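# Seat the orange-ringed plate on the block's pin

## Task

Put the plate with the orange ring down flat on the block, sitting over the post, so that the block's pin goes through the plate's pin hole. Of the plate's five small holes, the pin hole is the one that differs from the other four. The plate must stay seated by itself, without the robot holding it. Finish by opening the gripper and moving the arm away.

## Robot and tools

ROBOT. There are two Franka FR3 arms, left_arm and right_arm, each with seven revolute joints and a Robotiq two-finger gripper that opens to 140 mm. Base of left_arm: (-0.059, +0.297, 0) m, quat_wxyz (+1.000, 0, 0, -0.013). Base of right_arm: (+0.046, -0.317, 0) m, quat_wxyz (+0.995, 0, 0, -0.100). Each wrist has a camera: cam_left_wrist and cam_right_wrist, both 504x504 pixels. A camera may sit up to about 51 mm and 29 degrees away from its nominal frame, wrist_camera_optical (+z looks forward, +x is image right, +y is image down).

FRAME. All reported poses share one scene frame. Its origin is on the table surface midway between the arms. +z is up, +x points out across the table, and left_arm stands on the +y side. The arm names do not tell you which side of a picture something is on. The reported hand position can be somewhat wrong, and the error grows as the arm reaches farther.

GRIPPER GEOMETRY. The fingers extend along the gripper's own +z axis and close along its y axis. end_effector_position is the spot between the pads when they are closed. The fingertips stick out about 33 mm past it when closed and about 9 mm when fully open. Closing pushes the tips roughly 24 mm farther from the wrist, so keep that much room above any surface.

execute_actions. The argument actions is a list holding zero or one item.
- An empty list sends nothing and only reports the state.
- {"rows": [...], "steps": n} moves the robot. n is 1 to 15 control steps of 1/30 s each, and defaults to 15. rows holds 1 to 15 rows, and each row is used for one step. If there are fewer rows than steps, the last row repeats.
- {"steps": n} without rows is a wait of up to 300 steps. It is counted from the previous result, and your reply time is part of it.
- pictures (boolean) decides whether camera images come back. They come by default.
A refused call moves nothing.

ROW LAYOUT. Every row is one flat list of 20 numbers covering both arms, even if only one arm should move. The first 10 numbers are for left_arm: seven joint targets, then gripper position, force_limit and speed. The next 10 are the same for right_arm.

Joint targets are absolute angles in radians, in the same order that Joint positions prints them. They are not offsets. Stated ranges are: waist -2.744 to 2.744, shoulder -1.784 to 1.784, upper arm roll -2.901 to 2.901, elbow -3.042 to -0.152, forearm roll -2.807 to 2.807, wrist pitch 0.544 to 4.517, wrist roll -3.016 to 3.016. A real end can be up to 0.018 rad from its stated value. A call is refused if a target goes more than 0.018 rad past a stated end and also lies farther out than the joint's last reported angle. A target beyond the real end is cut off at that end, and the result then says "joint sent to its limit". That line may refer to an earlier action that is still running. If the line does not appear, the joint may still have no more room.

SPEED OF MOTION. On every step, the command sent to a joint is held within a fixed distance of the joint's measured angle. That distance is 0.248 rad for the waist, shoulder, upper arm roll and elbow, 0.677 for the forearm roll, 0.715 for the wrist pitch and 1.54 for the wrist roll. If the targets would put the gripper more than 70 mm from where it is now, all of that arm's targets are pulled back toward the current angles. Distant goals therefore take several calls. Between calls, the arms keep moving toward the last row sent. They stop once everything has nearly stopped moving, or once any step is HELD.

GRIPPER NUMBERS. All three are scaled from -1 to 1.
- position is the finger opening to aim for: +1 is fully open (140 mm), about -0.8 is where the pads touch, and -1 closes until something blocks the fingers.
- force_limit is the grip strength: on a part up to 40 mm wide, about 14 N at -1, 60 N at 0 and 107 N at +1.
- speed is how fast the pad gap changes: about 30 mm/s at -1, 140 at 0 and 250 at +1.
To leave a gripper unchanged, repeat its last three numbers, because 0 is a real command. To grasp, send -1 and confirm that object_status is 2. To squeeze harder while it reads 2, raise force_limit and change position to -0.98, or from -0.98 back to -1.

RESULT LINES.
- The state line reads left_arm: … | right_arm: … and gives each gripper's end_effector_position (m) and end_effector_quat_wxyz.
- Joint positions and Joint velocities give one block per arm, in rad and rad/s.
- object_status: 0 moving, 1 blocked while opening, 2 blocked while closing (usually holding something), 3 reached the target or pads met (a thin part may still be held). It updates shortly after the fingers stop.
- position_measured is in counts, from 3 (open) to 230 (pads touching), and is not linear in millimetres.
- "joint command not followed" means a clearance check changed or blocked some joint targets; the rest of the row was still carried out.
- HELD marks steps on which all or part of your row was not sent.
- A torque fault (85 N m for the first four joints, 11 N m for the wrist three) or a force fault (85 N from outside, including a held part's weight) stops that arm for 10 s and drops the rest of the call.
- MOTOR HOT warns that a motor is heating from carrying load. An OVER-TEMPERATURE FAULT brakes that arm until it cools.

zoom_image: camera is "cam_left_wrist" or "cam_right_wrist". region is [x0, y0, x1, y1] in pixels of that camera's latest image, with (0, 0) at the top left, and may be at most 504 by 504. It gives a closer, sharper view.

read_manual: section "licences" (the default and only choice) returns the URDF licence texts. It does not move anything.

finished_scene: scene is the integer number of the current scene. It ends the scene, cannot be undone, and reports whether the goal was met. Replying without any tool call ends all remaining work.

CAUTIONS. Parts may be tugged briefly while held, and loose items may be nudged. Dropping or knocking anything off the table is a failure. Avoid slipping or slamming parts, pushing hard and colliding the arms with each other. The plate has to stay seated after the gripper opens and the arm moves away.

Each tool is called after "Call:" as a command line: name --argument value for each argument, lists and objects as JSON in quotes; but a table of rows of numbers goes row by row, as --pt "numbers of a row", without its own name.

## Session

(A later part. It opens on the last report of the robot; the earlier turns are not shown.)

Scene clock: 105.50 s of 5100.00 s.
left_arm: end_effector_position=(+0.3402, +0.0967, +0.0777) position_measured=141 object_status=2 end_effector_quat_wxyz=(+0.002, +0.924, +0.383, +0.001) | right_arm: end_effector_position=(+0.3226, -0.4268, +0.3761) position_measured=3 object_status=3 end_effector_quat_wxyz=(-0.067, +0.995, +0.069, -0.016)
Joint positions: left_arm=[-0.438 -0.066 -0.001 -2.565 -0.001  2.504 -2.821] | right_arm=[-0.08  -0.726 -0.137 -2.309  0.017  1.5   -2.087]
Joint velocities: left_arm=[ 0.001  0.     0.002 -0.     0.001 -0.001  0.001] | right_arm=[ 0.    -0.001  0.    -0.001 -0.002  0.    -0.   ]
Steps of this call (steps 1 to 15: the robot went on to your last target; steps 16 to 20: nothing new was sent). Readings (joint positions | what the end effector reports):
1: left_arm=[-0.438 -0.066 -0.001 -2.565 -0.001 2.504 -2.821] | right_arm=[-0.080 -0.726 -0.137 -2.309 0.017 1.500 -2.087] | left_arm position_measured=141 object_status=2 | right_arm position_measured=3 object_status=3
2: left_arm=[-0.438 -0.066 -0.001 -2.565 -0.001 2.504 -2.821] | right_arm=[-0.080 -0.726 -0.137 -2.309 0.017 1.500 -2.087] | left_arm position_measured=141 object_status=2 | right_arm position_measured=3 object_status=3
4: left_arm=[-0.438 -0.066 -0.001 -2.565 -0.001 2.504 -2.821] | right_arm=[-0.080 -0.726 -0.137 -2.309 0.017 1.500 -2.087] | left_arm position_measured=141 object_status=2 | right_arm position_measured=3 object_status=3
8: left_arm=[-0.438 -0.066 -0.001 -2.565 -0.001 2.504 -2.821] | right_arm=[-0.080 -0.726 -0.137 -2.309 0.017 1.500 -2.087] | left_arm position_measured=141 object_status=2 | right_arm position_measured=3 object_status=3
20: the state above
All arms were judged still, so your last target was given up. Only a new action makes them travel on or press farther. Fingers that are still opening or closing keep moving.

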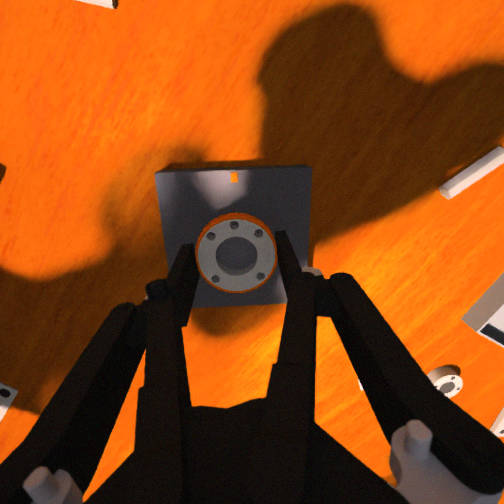

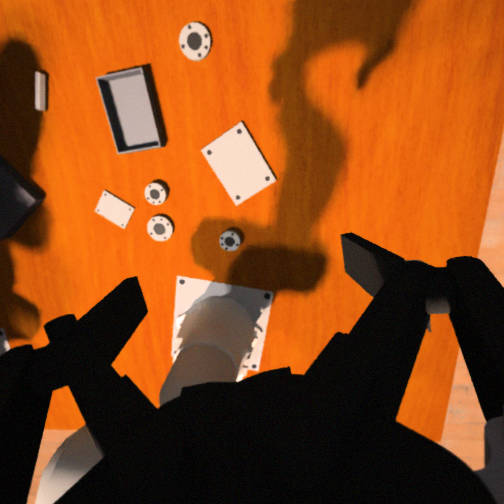

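Call:
execute_actions --actions '[{"rows":[[-0.4365,-0.067,0,-2.571,0,2.494,-2.815,-1,0,-0.5,-0.08,-0.726,-0.137,-2.309,0.017,1.5,-2.087,1,0,0]]}]'

Call:
zoom_image --camera "cam_left_wrist" --region '[180,190,300,310]'

Scene clock: 109.37 s of 5100.00 s.
left_arm: end_effector_position=(+0.3398, +0.0968, +0.0777) position_measured=141 object_status=2 end_effector_quat_wxyz=(+0.002, +0.924, +0.383, +0.001) | right_arm: end_effector_position=(+0.3226, -0.4268, +0.3761) position_measured=3 object_status=3 end_effector_quat_wxyz=(-0.067, +0.995, +0.069, -0.016)
Joint positions: left_arm=[-0.438 -0.067 -0.001 -2.566 -0.001  2.503 -2.821] | right_arm=[-0.08  -0.726 -0.137 -2.309  0.017  1.5   -2.087]
Joint velocities: left_arm=[ 0.    -0.001  0.001  0.001  0.    -0.     0.   ] | right_arm=[-0.     0.001  0.001 -0.    -0.001  0.001 -0.001]
Steps of this call (steps 1 to 90: nothing new was sent; then 0.37 s passed at rest; steps 91 to 105: all 15 steps of this action). Readings (joint positions | what the end effector reports):
91: left_arm=[-0.438 -0.066 -0.001 -2.566 -0.001 2.503 -2.821] | right_arm=[-0.080 -0.726 -0.137 -2.309 0.017 1.500 -2.087] | left_arm position_measured=141 object_status=2 | right_arm position_measured=3 object_status=3
92: left_arm=[-0.438 -0.067 -0.001 -2.566 -0.001 2.503 -2.821] | right_arm=[-0.080 -0.726 -0.137 -2.309 0.017 1.500 -2.087] | left_arm position_measured=141 object_status=2 | right_arm position_measured=3 object_status=3
94: left_arm=[-0.438 -0.067 -0.001 -2.566 -0.001 2.503 -2.821] | right_arm=[-0.080 -0.726 -0.137 -2.309 0.017 1.500 -2.087] | left_arm position_measured=141 object_status=2 | right_arm position_measured=3 object_status=3
98: left_arm=[-0.438 -0.067 -0.001 -2.566 -0.001 2.503 -2.821] | right_arm=[-0.080 -0.726 -0.137 -2.309 0.017 1.500 -2.087] | left_arm position_measured=141 object_status=2 | right_arm position_measured=3 object_status=3
105: the state above

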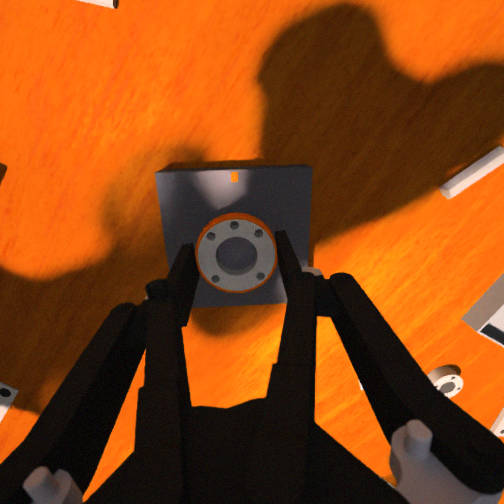

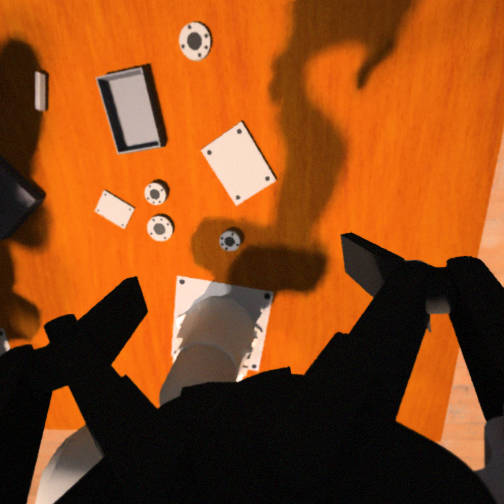

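Region (180, 190, 300, 310) of cam_left_wrist's 504x504 image, scaled by 4.200, with more detail than that image has.

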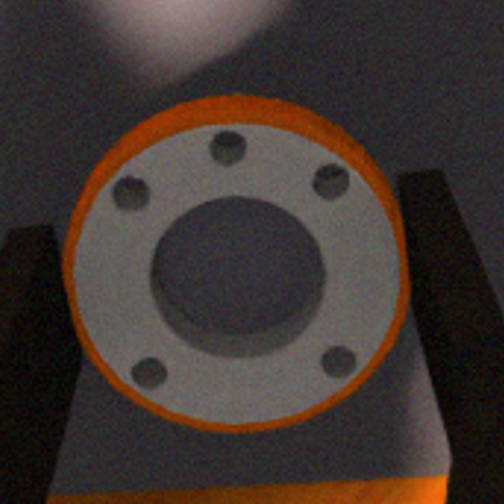

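Call:
execute_actions --actions '[{"rows":[[-0.444,-0.068,0,-2.571,0,2.496,-2.815,-1,0,-0.5,-0.08,-0.726,-0.137,-2.309,0.017,1.5,-2.087,1,0,0]]}]'

Call:
zoom_image --camera "cam_left_wrist" --region '[180,190,300,310]'

Scene clock: 112.47 s of 5100.00 s.
left_arm: end_effector_position=(+0.3392, +0.0962, +0.0777) position_measured=141 object_status=2 end_effector_quat_wxyz=(+0.002, +0.924, +0.382, +0.001) | right_arm: end_effector_position=(+0.3226, -0.4268, +0.3761) position_measured=3 object_status=3 end_effector_quat_wxyz=(-0.067, +0.995, +0.069, -0.016)
Joint positions: left_arm=[-0.44  -0.068 -0.001 -2.567 -0.001  2.503 -2.821] | right_arm=[-0.08  -0.726 -0.137 -2.309  0.017  1.5   -2.087]
Joint velocities: left_arm=[-0.001  0.     0.001 -0.    -0.     0.002 -0.001] | right_arm=[-0.    -0.001  0.001 -0.     0.001 -0.    -0.001]
Steps of this call (steps 1 to 15: the robot went on to your last target; steps 16 to 78: nothing new was sent; steps 79 to 93: all 15 steps of this action). Readings (joint positions | what the end effector reports):
79: left_arm=[-0.439 -0.067 -0.001 -2.566 -0.001 2.503 -2.821] | right_arm=[-0.080 -0.726 -0.137 -2.309 0.017 1.500 -2.087] | left_arm position_measured=141 object_status=2 | right_arm position_measured=3 object_status=3
80: left_arm=[-0.439 -0.067 -0.001 -2.566 -0.001 2.503 -2.821] | right_arm=[-0.080 -0.726 -0.137 -2.309 0.017 1.500 -2.087] | left_arm position_measured=141 object_status=2 | right_arm position_measured=3 object_status=3
82: left_arm=[-0.440 -0.068 -0.001 -2.567 -0.001 2.503 -2.821] | right_arm=[-0.080 -0.726 -0.137 -2.309 0.017 1.500 -2.087] | left_arm position_measured=141 object_status=2 | right_arm position_measured=3 object_status=3
86: left_arm=[-0.440 -0.068 -0.001 -2.567 -0.001 2.503 -2.821] | right_arm=[-0.080 -0.726 -0.137 -2.309 0.017 1.500 -2.087] | left_arm position_measured=141 object_status=2 | right_arm position_measured=3 object_status=3
93: the state above

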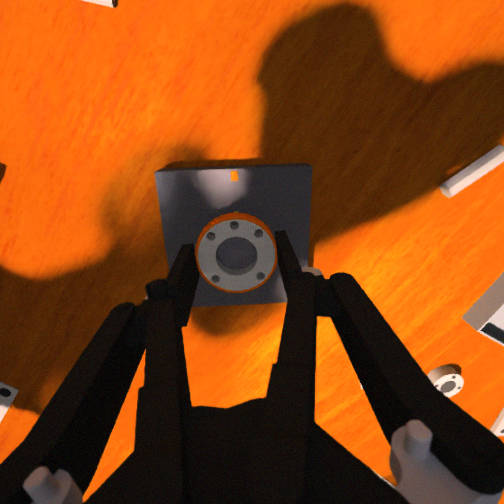

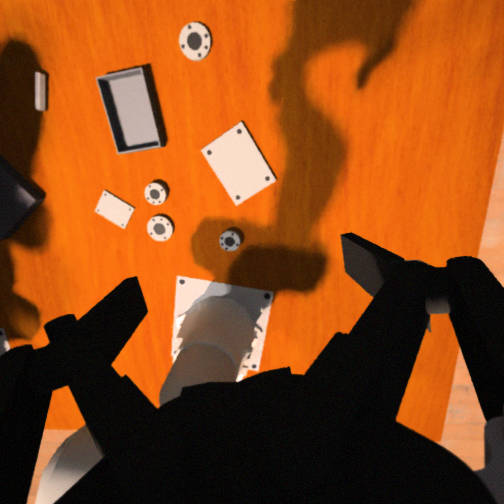

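Region (180, 190, 300, 310) of cam_left_wrist's 504x504 image, scaled by 4.200, with more detail than that image has.

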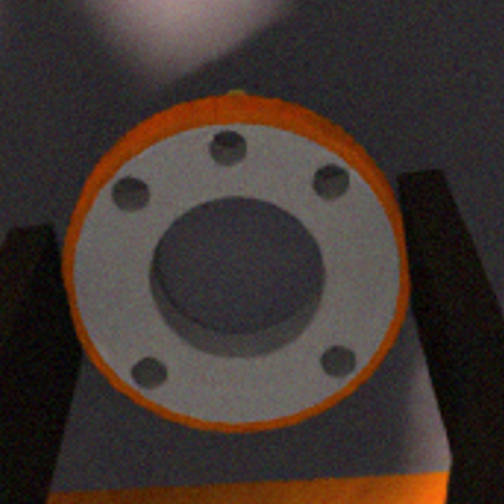

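Call:
execute_actions --actions '[{"rows":[[-0.449,-0.068,0,-2.571,0,2.496,-2.815,-1,0,-0.5,-0.08,-0.726,-0.137,-2.309,0.017,1.5,-2.087,1,0,0]]}]' --pictures false

Call:
execute_actions --actions '[{"rows":[[-0.447,-0.058,0,-2.575,0,2.51,-2.815,-1,0,-0.5,-0.08,-0.726,-0.137,-2.309,0.017,1.5,-2.087,1,0,0]]}]'

Call:
zoom_image --camera "cam_left_wrist" --region '[200,220,270,290]'

Scene clock: 119.30 s of 5100.00 s.
left_arm: end_effector_position=(+0.3381, +0.0946, +0.0777) position_measured=141 object_status=2 end_effector_quat_wxyz=(+0.001, +0.925, +0.380, +0.001) | right_arm: end_effector_position=(+0.3226, -0.4268, +0.3761) position_measured=3 object_status=3 end_effector_quat_wxyz=(-0.067, +0.995, +0.069, -0.016)
Joint positions: left_arm=[-0.445 -0.068 -0.    -2.567 -0.001  2.502 -2.821] | right_arm=[-0.08  -0.726 -0.137 -2.309  0.017  1.5   -2.087]
Joint velocities: left_arm=[-0.001  0.    -0.    -0.     0.     0.     0.001] | right_arm=[ 0.002 -0.001 -0.    -0.001 -0.001  0.001 -0.001]
Steps of this call (steps 1 to 15: the robot went on to your last target; steps 16 to 90: nothing new was sent; then 3.33 s passed at rest; steps 91 to 105: all 15 steps of this action). Readings (joint positions | what the end effector reports):
91: left_arm=[-0.441 -0.068 -0.000 -2.567 -0.001 2.503 -2.821] | right_arm=[-0.080 -0.726 -0.137 -2.309 0.017 1.500 -2.087] | left_arm position_measured=141 object_status=2 | right_arm position_measured=3 object_status=3
92: left_arm=[-0.442 -0.068 -0.000 -2.567 -0.001 2.503 -2.821] | right_arm=[-0.080 -0.726 -0.137 -2.309 0.017 1.500 -2.087] | left_arm position_measured=141 object_status=2 | right_arm position_measured=3 object_status=3
94: left_arm=[-0.444 -0.068 -0.000 -2.567 -0.001 2.503 -2.821] | right_arm=[-0.080 -0.726 -0.137 -2.309 0.017 1.500 -2.087] | left_arm position_measured=141 object_status=2 | right_arm position_measured=3 object_status=3
98: left_arm=[-0.445 -0.068 -0.000 -2.567 -0.001 2.503 -2.821] | right_arm=[-0.080 -0.726 -0.137 -2.309 0.017 1.500 -2.087] | left_arm position_measured=141 object_status=2 | right_arm position_measured=3 object_status=3
105: the state above

Scene clock: 119.80 s of 5100.00 s.
left_arm: end_effector_position=(+0.3381, +0.0946, +0.0774) position_measured=141 object_status=2 end_effector_quat_wxyz=(+0.002, +0.925, +0.380, +0.001) | right_arm: end_effector_position=(+0.3226, -0.4268, +0.3761) position_measured=3 object_status=3 end_effector_quat_wxyz=(-0.067, +0.995, +0.069, -0.016)
Joint positions: left_arm=[-0.445 -0.068 -0.    -2.568 -0.001  2.504 -2.821] | right_arm=[-0.08  -0.726 -0.137 -2.309  0.017  1.5   -2.087]
Joint velocities: left_arm=[-0.001 -0.002  0.002  0.002  0.001 -0.001  0.   ] | right_arm=[-0.     0.     0.     0.     0.    -0.001 -0.   ]
Steps of this call (steps 1 to 15: all 15 steps of this action). Readings (joint positions | what the end effector reports):
1: left_arm=[-0.445 -0.068 -0.000 -2.567 -0.001 2.503 -2.821] | right_arm=[-0.080 -0.726 -0.137 -2.309 0.017 1.500 -2.087] | left_arm position_measured=141 object_status=2 | right_arm position_measured=3 object_status=3
2: left_arm=[-0.445 -0.068 -0.000 -2.567 -0.001 2.504 -2.821] | right_arm=[-0.080 -0.726 -0.137 -2.309 0.017 1.500 -2.087] | left_arm position_measured=141 object_status=2 | right_arm position_measured=3 object_status=3
4: left_arm=[-0.445 -0.068 -0.000 -2.567 -0.001 2.504 -2.821] | right_arm=[-0.080 -0.726 -0.137 -2.309 0.017 1.500 -2.087] | left_arm position_measured=141 object_status=2 | right_arm position_measured=3 object_status=3
8: left_arm=[-0.445 -0.068 -0.000 -2.568 -0.001 2.504 -2.821] | right_arm=[-0.080 -0.726 -0.137 -2.309 0.017 1.500 -2.087] | left_arm position_measured=141 object_status=2 | right_arm position_measured=3 object_status=3
15: the state above

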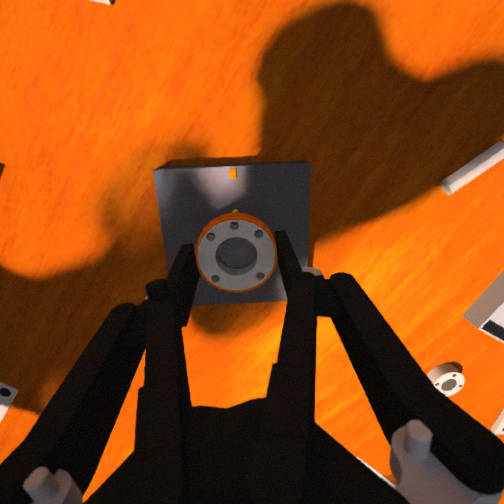

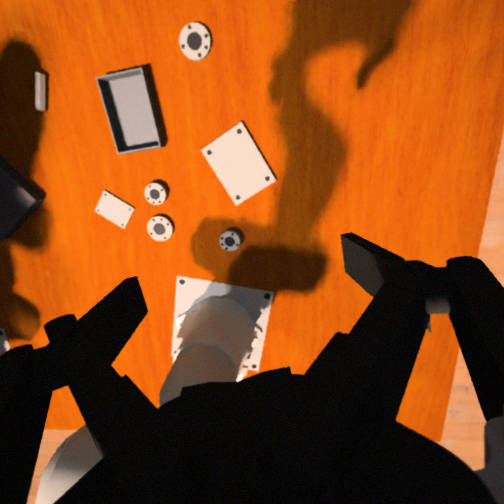

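Region (200, 220, 270, 290) of cam_left_wrist's 504x504 image, scaled by 7.200, with more detail than that image has.

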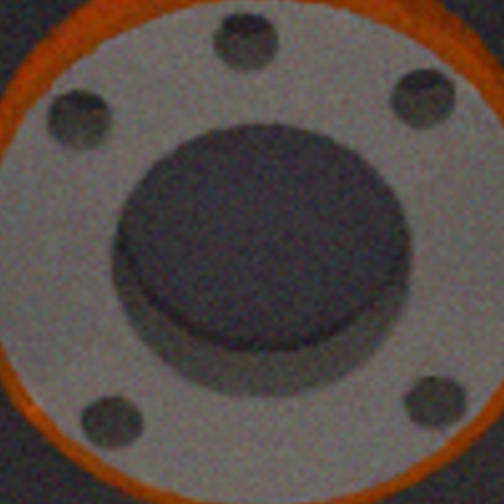

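Call:
execute_actions --actions '[{"rows":[[-0.4395,-0.069,0,-2.572,0,2.50,-2.815,-1,0,-0.5,-0.08,-0.726,-0.137,-2.309,0.017,1.5,-2.087,1,0,0]]}]'

Call:
zoom_image --camera "cam_left_wrist" --region '[200,220,270,290]'

Scene clock: 125.97 s of 5100.00 s.
left_arm: end_effector_position=(+0.3383, +0.0953, +0.0777) position_measured=141 object_status=2 end_effector_quat_wxyz=(+0.002, +0.925, +0.381, +0.001) | right_arm: end_effector_position=(+0.3226, -0.4268, +0.3761) position_measured=3 object_status=3 end_effector_quat_wxyz=(-0.067, +0.995, +0.069, -0.016)
Joint positions: left_arm=[-0.443 -0.069 -0.    -2.568 -0.001  2.503 -2.821] | right_arm=[-0.08  -0.726 -0.137 -2.309  0.017  1.5   -2.087]
Joint velocities: left_arm=[ 0.001 -0.    -0.     0.002  0.     0.     0.001] | right_arm=[ 0.    -0.001  0.001 -0.    -0.    -0.001  0.001]
Steps of this call (steps 1 to 15: the robot went on to your last target; steps 16 to 90: nothing new was sent; then 2.67 s passed at rest; steps 91 to 105: all 15 steps of this action). Readings (joint positions | what the end effector reports):
91: left_arm=[-0.445 -0.068 -0.000 -2.568 -0.001 2.503 -2.821] | right_arm=[-0.080 -0.726 -0.137 -2.309 0.017 1.500 -2.087] | left_arm position_measured=141 object_status=2 | right_arm position_measured=3 object_status=3
92: left_arm=[-0.444 -0.069 -0.000 -2.568 -0.001 2.503 -2.821] | right_arm=[-0.080 -0.726 -0.137 -2.309 0.017 1.500 -2.087] | left_arm position_measured=141 object_status=2 | right_arm position_measured=3 object_status=3
94: left_arm=[-0.443 -0.069 -0.000 -2.568 -0.001 2.503 -2.821] | right_arm=[-0.080 -0.726 -0.137 -2.309 0.017 1.500 -2.087] | left_arm position_measured=141 object_status=2 | right_arm position_measured=3 object_status=3
98: left_arm=[-0.443 -0.069 -0.000 -2.568 -0.001 2.503 -2.821] | right_arm=[-0.080 -0.726 -0.137 -2.309 0.017 1.500 -2.087] | left_arm position_measured=141 object_status=2 | right_arm position_measured=3 object_status=3
105: the state above

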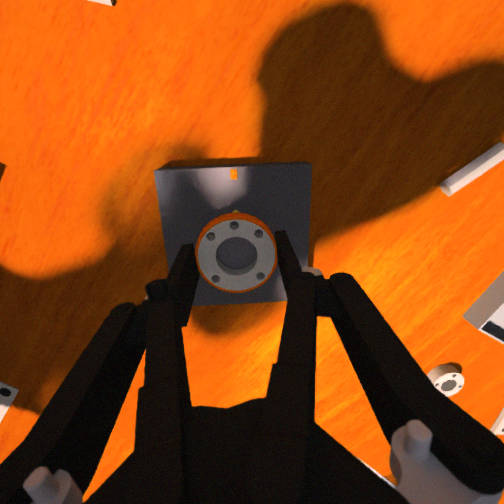

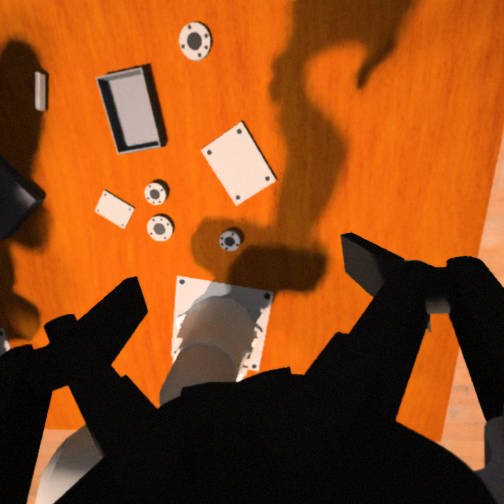

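Region (200, 220, 270, 290) of cam_left_wrist's 504x504 image, scaled by 7.200, with more detail than that image has.

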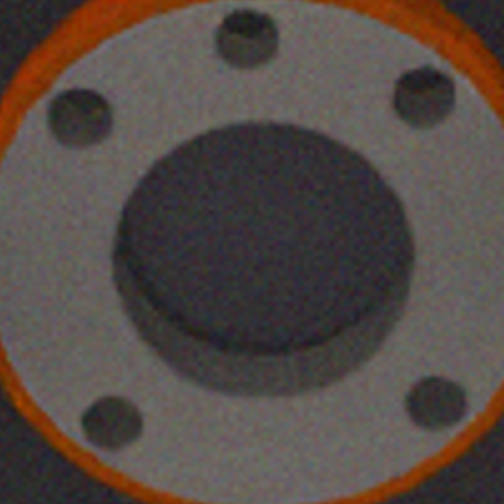

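Call:
execute_actions --actions '[{"rows":[[-0.438,-0.068,0,-2.572,0,2.503,-2.815,-1,0,-0.5,-0.08,-0.726,-0.137,-2.309,0.017,1.5,-2.087,1,0,0]]}]'

Call:
zoom_image --camera "cam_left_wrist" --region '[200,220,270,290]'

Scene clock: 129.33 s of 5100.00 s.
left_arm: end_effector_position=(+0.3385, +0.0957, +0.0777) position_measured=141 object_status=2 end_effector_quat_wxyz=(+0.002, +0.924, +0.381, +0.001) | right_arm: end_effector_position=(+0.3226, -0.4268, +0.3761) position_measured=3 object_status=3 end_effector_quat_wxyz=(-0.067, +0.995, +0.069, -0.016)
Joint positions: left_arm=[-0.443 -0.069 -0.    -2.568 -0.001  2.503 -2.821] | right_arm=[-0.08  -0.726 -0.137 -2.309  0.017  1.5   -2.087]
Joint velocities: left_arm=[ 0.001  0.001 -0.001 -0.    -0.001  0.     0.001] | right_arm=[-0.001  0.     0.     0.    -0.     0.    -0.   ]
Steps of this call (steps 1 to 15: the robot went on to your last target; steps 16 to 86: nothing new was sent; steps 87 to 101: all 15 steps of this action). Readings (joint positions | what the end effector reports):
87: left_arm=[-0.443 -0.069 -0.000 -2.568 -0.001 2.503 -2.821] | right_arm=[-0.080 -0.726 -0.137 -2.309 0.017 1.500 -2.087] | left_arm position_measured=141 object_status=2 | right_arm position_measured=3 object_status=3
88: left_arm=[-0.443 -0.069 -0.000 -2.568 -0.001 2.503 -2.821] | right_arm=[-0.080 -0.726 -0.137 -2.309 0.017 1.500 -2.087] | left_arm position_measured=141 object_status=2 | right_arm position_measured=3 object_status=3
90: left_arm=[-0.443 -0.069 -0.000 -2.568 -0.001 2.503 -2.821] | right_arm=[-0.080 -0.726 -0.137 -2.309 0.017 1.500 -2.087] | left_arm position_measured=141 object_status=2 | right_arm position_measured=3 object_status=3
94: left_arm=[-0.443 -0.069 -0.000 -2.568 -0.001 2.503 -2.821] | right_arm=[-0.080 -0.726 -0.137 -2.309 0.017 1.500 -2.087] | left_arm position_measured=141 object_status=2 | right_arm position_measured=3 object_status=3
101: the state above

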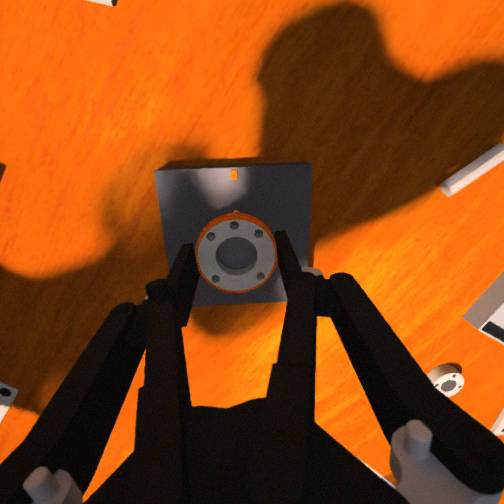

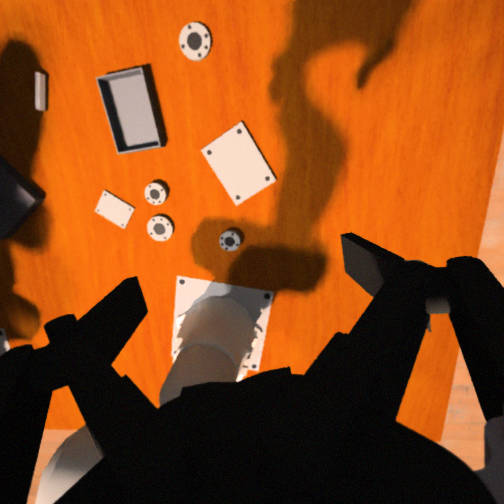

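Region (200, 220, 270, 290) of cam_left_wrist's 504x504 image, scaled by 7.200, with more detail than that image has.

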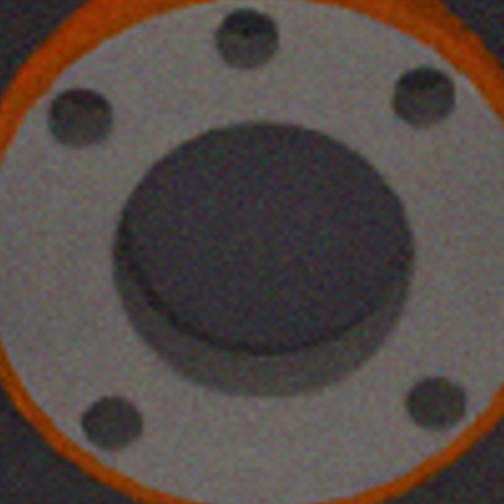

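Call:
execute_actions --actions '[{"rows":[[-0.436,-0.067,0,-2.570,0,2.507,-2.815,-1,0,-0.5,-0.08,-0.726,-0.137,-2.309,0.017,1.5,-2.087,1,0,0]]}]'

Call:
zoom_image --camera "cam_left_wrist" --region '[200,220,270,290]'

Scene clock: 132.53 s of 5100.00 s.
left_arm: end_effector_position=(+0.3393, +0.0968, +0.0778) position_measured=141 object_status=2 end_effector_quat_wxyz=(+0.002, +0.924, +0.383, +0.001) | right_arm: end_effector_position=(+0.3226, -0.4268, +0.3761) position_measured=3 object_status=3 end_effector_quat_wxyz=(-0.067, +0.995, +0.069, -0.016)
Joint positions: left_arm=[-0.439 -0.069 -0.    -2.568 -0.001  2.504 -2.821] | right_arm=[-0.08  -0.726 -0.137 -2.309  0.017  1.5   -2.087]
Joint velocities: left_arm=[ 0.001  0.     0.     0.    -0.    -0.001 -0.002] | right_arm=[-0.001 -0.001 -0.     0.001 -0.    -0.     0.001]
Steps of this call (steps 1 to 15: the robot went on to your last target; steps 16 to 81: nothing new was sent; steps 82 to 96: all 15 steps of this action). Readings (joint positions | what the end effector reports):
82: left_arm=[-0.442 -0.069 -0.000 -2.568 -0.001 2.504 -2.821] | right_arm=[-0.080 -0.726 -0.137 -2.309 0.017 1.500 -2.087] | left_arm position_measured=141 object_status=2 | right_arm position_measured=3 object_status=3
83: left_arm=[-0.441 -0.069 -0.000 -2.568 -0.001 2.504 -2.821] | right_arm=[-0.080 -0.726 -0.137 -2.309 0.017 1.500 -2.087] | left_arm position_measured=141 object_status=2 | right_arm position_measured=3 object_status=3
85: left_arm=[-0.440 -0.069 -0.000 -2.568 -0.001 2.504 -2.821] | right_arm=[-0.080 -0.726 -0.137 -2.309 0.017 1.500 -2.087] | left_arm position_measured=141 object_status=2 | right_arm position_measured=3 object_status=3
89: left_arm=[-0.439 -0.069 -0.000 -2.568 -0.001 2.504 -2.821] | right_arm=[-0.080 -0.726 -0.137 -2.309 0.017 1.500 -2.087] | left_arm position_measured=141 object_status=2 | right_arm position_measured=3 object_status=3
96: the state above

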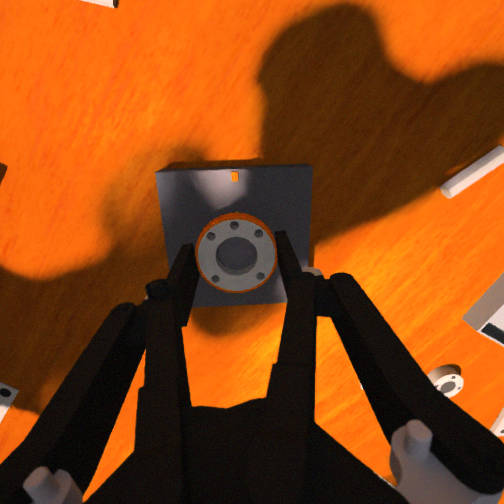

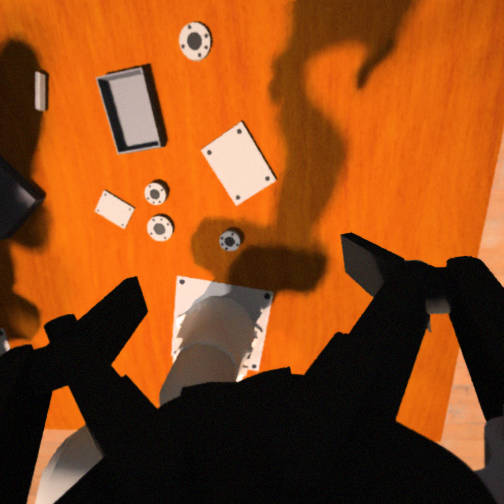

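Region (200, 220, 270, 290) of cam_left_wrist's 504x504 image, scaled by 7.200, with more detail than that image has.

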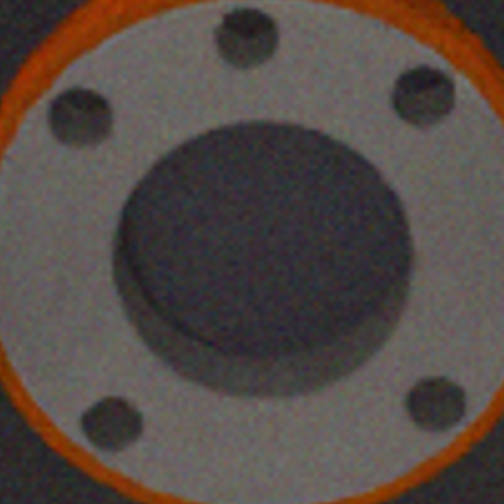

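Call:
execute_actions --actions '[{"rows":[[-0.4445,-0.063,0,-2.569,0,2.512,-2.815,-1,0,-0.5,-0.08,-0.726,-0.137,-2.309,0.017,1.5,-2.087,1,0,0]]}]'

Call:
zoom_image --camera "cam_left_wrist" --region '[200,220,270,290]'

Scene clock: 135.93 s of 5100.00 s.
left_arm: end_effector_position=(+0.3395, +0.0955, +0.0767) position_measured=141 object_status=2 end_effector_quat_wxyz=(+0.003, +0.924, +0.382, +0.002) | right_arm: end_effector_position=(+0.3226, -0.4268, +0.3761) position_measured=3 object_status=3 end_effector_quat_wxyz=(-0.067, +0.995, +0.069, -0.016)
Joint positions: left_arm=[-0.442 -0.065 -0.    -2.568 -0.001  2.509 -2.821] | right_arm=[-0.08  -0.726 -0.137 -2.309  0.017  1.5   -2.087]
Joint velocities: left_arm=[-0.     0.001 -0.001  0.     0.    -0.    -0.   ] | right_arm=[-0.    -0.    -0.001 -0.001  0.     0.001  0.   ]
Steps of this call (steps 1 to 15: the robot went on to your last target; steps 16 to 87: nothing new was sent; steps 88 to 102: all 15 steps of this action). Readings (joint positions | what the end effector reports):
88: left_arm=[-0.440 -0.069 -0.000 -2.568 -0.001 2.505 -2.821] | right_arm=[-0.080 -0.726 -0.137 -2.309 0.017 1.500 -2.087] | left_arm position_measured=141 object_status=2 | right_arm position_measured=3 object_status=3
89: left_arm=[-0.440 -0.069 -0.000 -2.568 -0.001 2.505 -2.821] | right_arm=[-0.080 -0.726 -0.137 -2.309 0.017 1.500 -2.087] | left_arm position_measured=141 object_status=2 | right_arm position_measured=3 object_status=3
91: left_arm=[-0.441 -0.068 -0.000 -2.568 -0.001 2.506 -2.821] | right_arm=[-0.080 -0.726 -0.137 -2.309 0.017 1.500 -2.087] | left_arm position_measured=141 object_status=2 | right_arm position_measured=3 object_status=3
95: left_arm=[-0.442 -0.067 -0.000 -2.568 -0.001 2.508 -2.821] | right_arm=[-0.080 -0.726 -0.137 -2.309 0.017 1.500 -2.087] | left_arm position_measured=141 object_status=2 | right_arm position_measured=3 object_status=3
102: the state above

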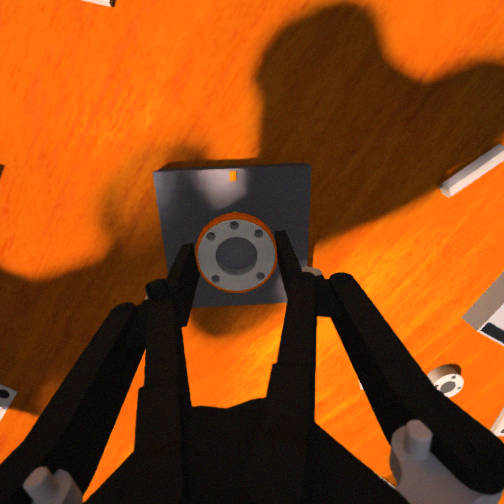

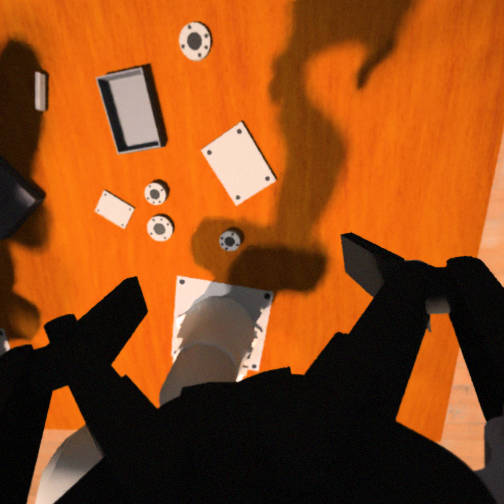

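Region (200, 220, 270, 290) of cam_left_wrist's 504x504 image, scaled by 7.200, with more detail than that image has.

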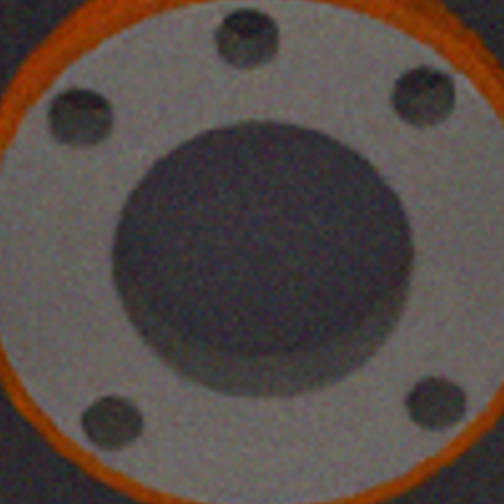

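It has entered. Descending.

Call:
execute_actions --actions '[{"rows":[[-0.443,-0.045,0,-2.578,0,2.533,-2.815,-1,0,-0.5,-0.08,-0.726,-0.137,-2.309,0.017,1.5,-2.087,1,0,0]]}]' --pictures false

Call:
execute_actions --actions '[{"rows":[[-0.443,-0.028,0,-2.583,0,2.556,-2.815,-1,0,-0.5,-0.08,-0.726,-0.137,-2.309,0.017,1.5,-2.087,1,0,0]]}]'

Call:
zoom_image --camera "cam_left_wrist" --region '[180,190,300,310]'

Scene clock: 140.30 s of 5100.00 s.
left_arm: end_effector_position=(+0.3395, +0.0955, +0.0692) position_measured=141 object_status=2 end_effector_quat_wxyz=(+0.003, +0.924, +0.382, +0.002) | right_arm: end_effector_position=(+0.3226, -0.4268, +0.3761) position_measured=3 object_status=3 end_effector_quat_wxyz=(-0.067, +0.995, +0.069, -0.016)
Joint positions: left_arm=[-0.442 -0.049 -0.    -2.574 -0.001  2.533 -2.821] | right_arm=[-0.08  -0.726 -0.137 -2.309  0.017  1.5   -2.087]
Joint velocities: left_arm=[ 0.001  0.001 -0.001 -0.001 -0.     0.004  0.001] | right_arm=[-0.001 -0.001 -0.001 -0.    -0.001  0.     0.001]
Steps of this call (steps 1 to 15: the robot went on to your last target; steps 16 to 90: nothing new was sent; then 0.87 s passed at rest; steps 91 to 105: all 15 steps of this action). Readings (joint positions | what the end effector reports):
91: left_arm=[-0.442 -0.063 -0.000 -2.569 -0.001 2.513 -2.821] | right_arm=[-0.080 -0.726 -0.137 -2.309 0.017 1.500 -2.087] | left_arm position_measured=141 object_status=2 | right_arm position_measured=3 object_status=3
92: left_arm=[-0.442 -0.059 -0.000 -2.570 -0.001 2.518 -2.821] | right_arm=[-0.080 -0.726 -0.137 -2.309 0.017 1.500 -2.087] | left_arm position_measured=141 object_status=2 | right_arm position_measured=3 object_status=3
94: left_arm=[-0.442 -0.053 -0.000 -2.571 -0.001 2.525 -2.821] | right_arm=[-0.080 -0.726 -0.137 -2.309 0.017 1.500 -2.087] | left_arm position_measured=141 object_status=2 | right_arm position_measured=3 object_status=3
98: left_arm=[-0.442 -0.050 -0.000 -2.573 -0.001 2.531 -2.821] | right_arm=[-0.080 -0.726 -0.137 -2.309 0.017 1.500 -2.087] | left_arm position_measured=141 object_status=2 | right_arm position_measured=3 object_status=3
105: the state above

Scene clock: 140.80 s of 5100.00 s.
left_arm: end_effector_position=(+0.3395, +0.0956, +0.0632) position_measured=141 object_status=2 end_effector_quat_wxyz=(+0.003, +0.924, +0.381, +0.003) | right_arm: end_effector_position=(+0.3226, -0.4268, +0.3761) position_measured=3 object_status=3 end_effector_quat_wxyz=(-0.067, +0.995, +0.069, -0.016)
Joint positions: left_arm=[-0.442 -0.035 -0.    -2.577 -0.001  2.551 -2.82 ] | right_arm=[-0.08  -0.726 -0.137 -2.309  0.017  1.5   -2.087]
Joint velocities: left_arm=[ 0.    -0.     0.001  0.001  0.001  0.     0.002] | right_arm=[-0.    -0.     0.001  0.001 -0.     0.001 -0.001]
Steps of this call (steps 1 to 15: all 15 steps of this action). Readings (joint positions | what the end effector reports):
1: left_arm=[-0.442 -0.047 -0.000 -2.575 -0.001 2.536 -2.821] | right_arm=[-0.080 -0.726 -0.137 -2.309 0.017 1.500 -2.087] | left_arm position_measured=141 object_status=2 | right_arm position_measured=3 object_status=3
2: left_arm=[-0.442 -0.042 -0.000 -2.575 -0.001 2.541 -2.821] | right_arm=[-0.080 -0.726 -0.137 -2.309 0.017 1.500 -2.087] | left_arm position_measured=141 object_status=2 | right_arm position_measured=3 object_status=3
4: left_arm=[-0.442 -0.036 -0.000 -2.576 -0.001 2.548 -2.821] | right_arm=[-0.080 -0.726 -0.137 -2.309 0.017 1.500 -2.087] | left_arm position_measured=141 object_status=2 | right_arm position_measured=3 object_status=3
8: left_arm=[-0.442 -0.035 -0.000 -2.577 -0.001 2.551 -2.820] | right_arm=[-0.080 -0.726 -0.137 -2.309 0.017 1.500 -2.087] | left_arm position_measured=141 object_status=2 | right_arm position_measured=3 object_status=3
15: the state above

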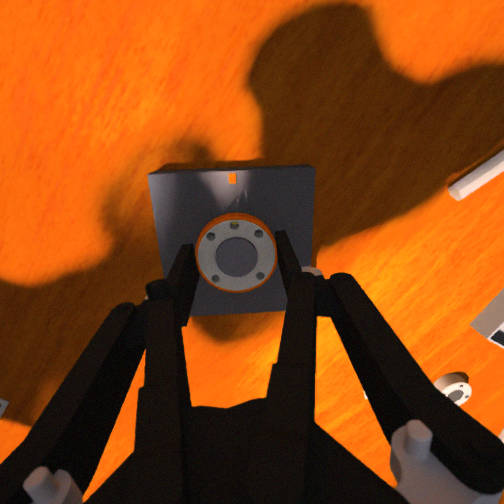

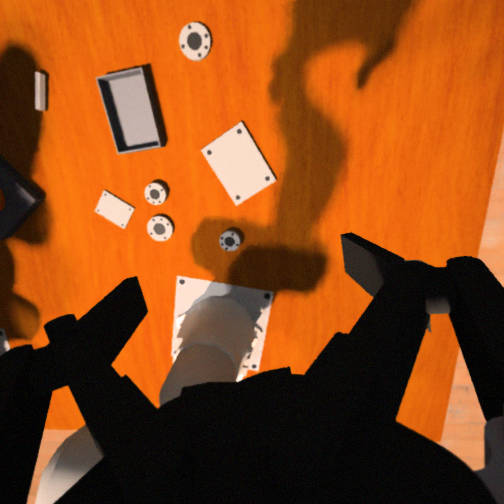

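Region (180, 190, 300, 310) of cam_left_wrist's 504x504 image, scaled by 4.200, with more detail than that image has.

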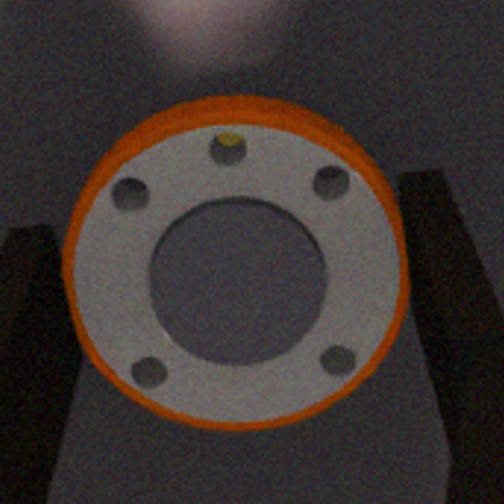

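Call:
execute_actions --actions '[{"rows":[[-0.442,-0.037,0,-2.577,0,2.55,-2.82,0.3,0,0,-0.08,-0.726,-0.137,-2.309,0.017,1.5,-2.087,1,0,0]]}]' --pictures false

Call:
execute_actions --actions '[{"rows":[[-0.442,-0.2,0,-2.5,0,2.3,-2.82,0.3,0,0,-0.08,-0.726,-0.137,-2.309,0.017,1.5,-2.087,1,0,0]]}]'

Call:
zoom_image --camera "cam_left_wrist" --region '[180,170,300,290]'

Scene clock: 145.57 s of 5100.00 s.
left_arm: end_effector_position=(+0.3395, +0.0956, +0.0634) position_measured=91 object_status=3 end_effector_quat_wxyz=(+0.003, +0.924, +0.381, +0.003) | right_arm: end_effector_position=(+0.3226, -0.4268, +0.3761) position_measured=3 object_status=3 end_effector_quat_wxyz=(-0.067, +0.995, +0.069, -0.016)
Joint positions: left_arm=[-0.442 -0.035 -0.    -2.577 -0.001  2.551 -2.82 ] | right_arm=[-0.08  -0.726 -0.137 -2.309  0.017  1.5   -2.087]
Joint velocities: left_arm=[-0.     0.001  0.     0.001 -0.001  0.     0.   ] | right_arm=[-0.001 -0.     0.    -0.001 -0.001 -0.    -0.   ]
Steps of this call (steps 1 to 15: the robot went on to your last target; steps 16 to 90: nothing new was sent; then 1.27 s passed at rest; steps 91 to 105: all 15 steps of this action). Readings (joint positions | what the end effector reports):
91: left_arm=[-0.442 -0.035 -0.000 -2.577 -0.001 2.551 -2.820] | right_arm=[-0.080 -0.726 -0.137 -2.309 0.017 1.500 -2.087] | left_arm position_measured=141 object_status=0 | right_arm position_measured=3 object_status=3
92: left_arm=[-0.442 -0.035 -0.000 -2.577 -0.001 2.551 -2.820] | right_arm=[-0.080 -0.726 -0.137 -2.309 0.017 1.500 -2.087] | left_arm position_measured=140 object_status=0 | right_arm position_measured=3 object_status=3
94: left_arm=[-0.442 -0.035 -0.000 -2.577 -0.001 2.551 -2.820] | right_arm=[-0.080 -0.726 -0.137 -2.309 0.017 1.500 -2.087] | left_arm position_measured=119 object_status=0 | right_arm position_measured=3 object_status=3
98: left_arm=[-0.442 -0.035 -0.000 -2.577 -0.001 2.551 -2.820] | right_arm=[-0.080 -0.726 -0.137 -2.309 0.017 1.500 -2.087] | left_arm position_measured=92 object_status=0 | right_arm position_measured=3 object_status=3
105: the state above

Scene clock: 146.07 s of 5100.00 s.
left_arm: end_effector_position=(+0.3459, +0.0924, +0.1493) position_measured=91 object_status=3 end_effector_quat_wxyz=(+0.008, +0.924, +0.381, +0.007) | right_arm: end_effector_position=(+0.3226, -0.4268, +0.3761) position_measured=3 object_status=3 end_effector_quat_wxyz=(-0.067, +0.995, +0.069, -0.016)
Joint positions: left_arm=[-0.442 -0.202 -0.    -2.499 -0.001  2.318 -2.82 ] | right_arm=[-0.08  -0.726 -0.137 -2.309  0.017  1.5   -2.087]
Joint velocities: left_arm=[-0.     0.001 -0.001 -0.003 -0.    -0.088 -0.   ] | right_arm=[ 0.001  0.    -0.001  0.    -0.    -0.    -0.   ]
Steps of this call (steps 1 to 15: all 15 steps of this action). Readings (joint positions | what the end effector reports):
1: left_arm=[-0.442 -0.051 -0.000 -2.572 -0.001 2.514 -2.820] | right_arm=[-0.080 -0.726 -0.137 -2.309 0.017 1.500 -2.087] | left_arm position_measured=91 object_status=3 | right_arm position_measured=3 object_status=3
2: left_arm=[-0.442 -0.086 -0.000 -2.559 -0.001 2.477 -2.820] | right_arm=[-0.080 -0.726 -0.137 -2.309 0.017 1.500 -2.087] | left_arm position_measured=91 object_status=3 | right_arm position_measured=3 object_status=3
4: left_arm=[-0.442 -0.153 -0.000 -2.523 -0.001 2.422 -2.820] | right_arm=[-0.080 -0.726 -0.137 -2.309 0.017 1.500 -2.087] | left_arm position_measured=91 object_status=3 | right_arm position_measured=3 object_status=3
8: left_arm=[-0.442 -0.202 -0.000 -2.495 -0.001 2.362 -2.820] | right_arm=[-0.080 -0.726 -0.137 -2.309 0.017 1.500 -2.087] | left_arm position_measured=91 object_status=3 | right_arm position_measured=3 object_status=3
15: the state above

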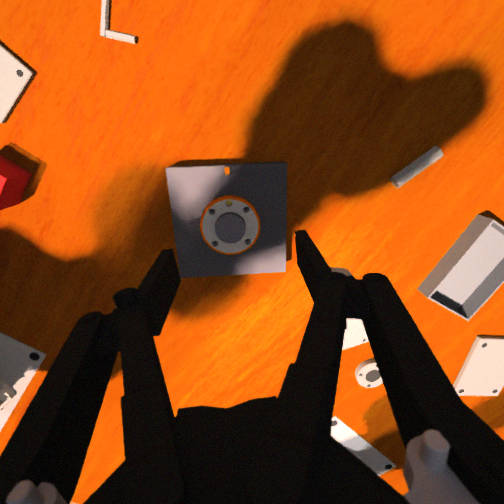

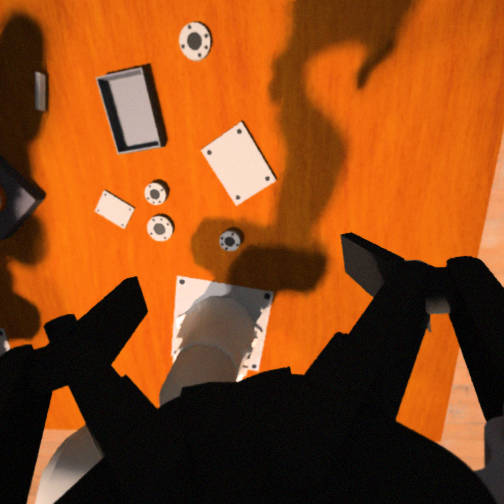

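Region (180, 170, 300, 290) of cam_left_wrist's 504x504 image, scaled by 4.200, with more detail than that image has.

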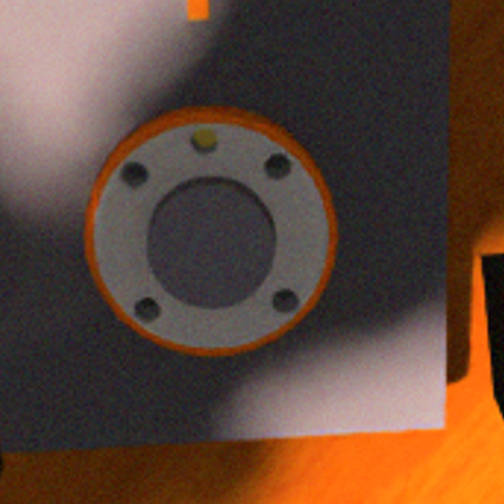

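Call:
finished_scene --scene 1

The scene is finished: the task was done.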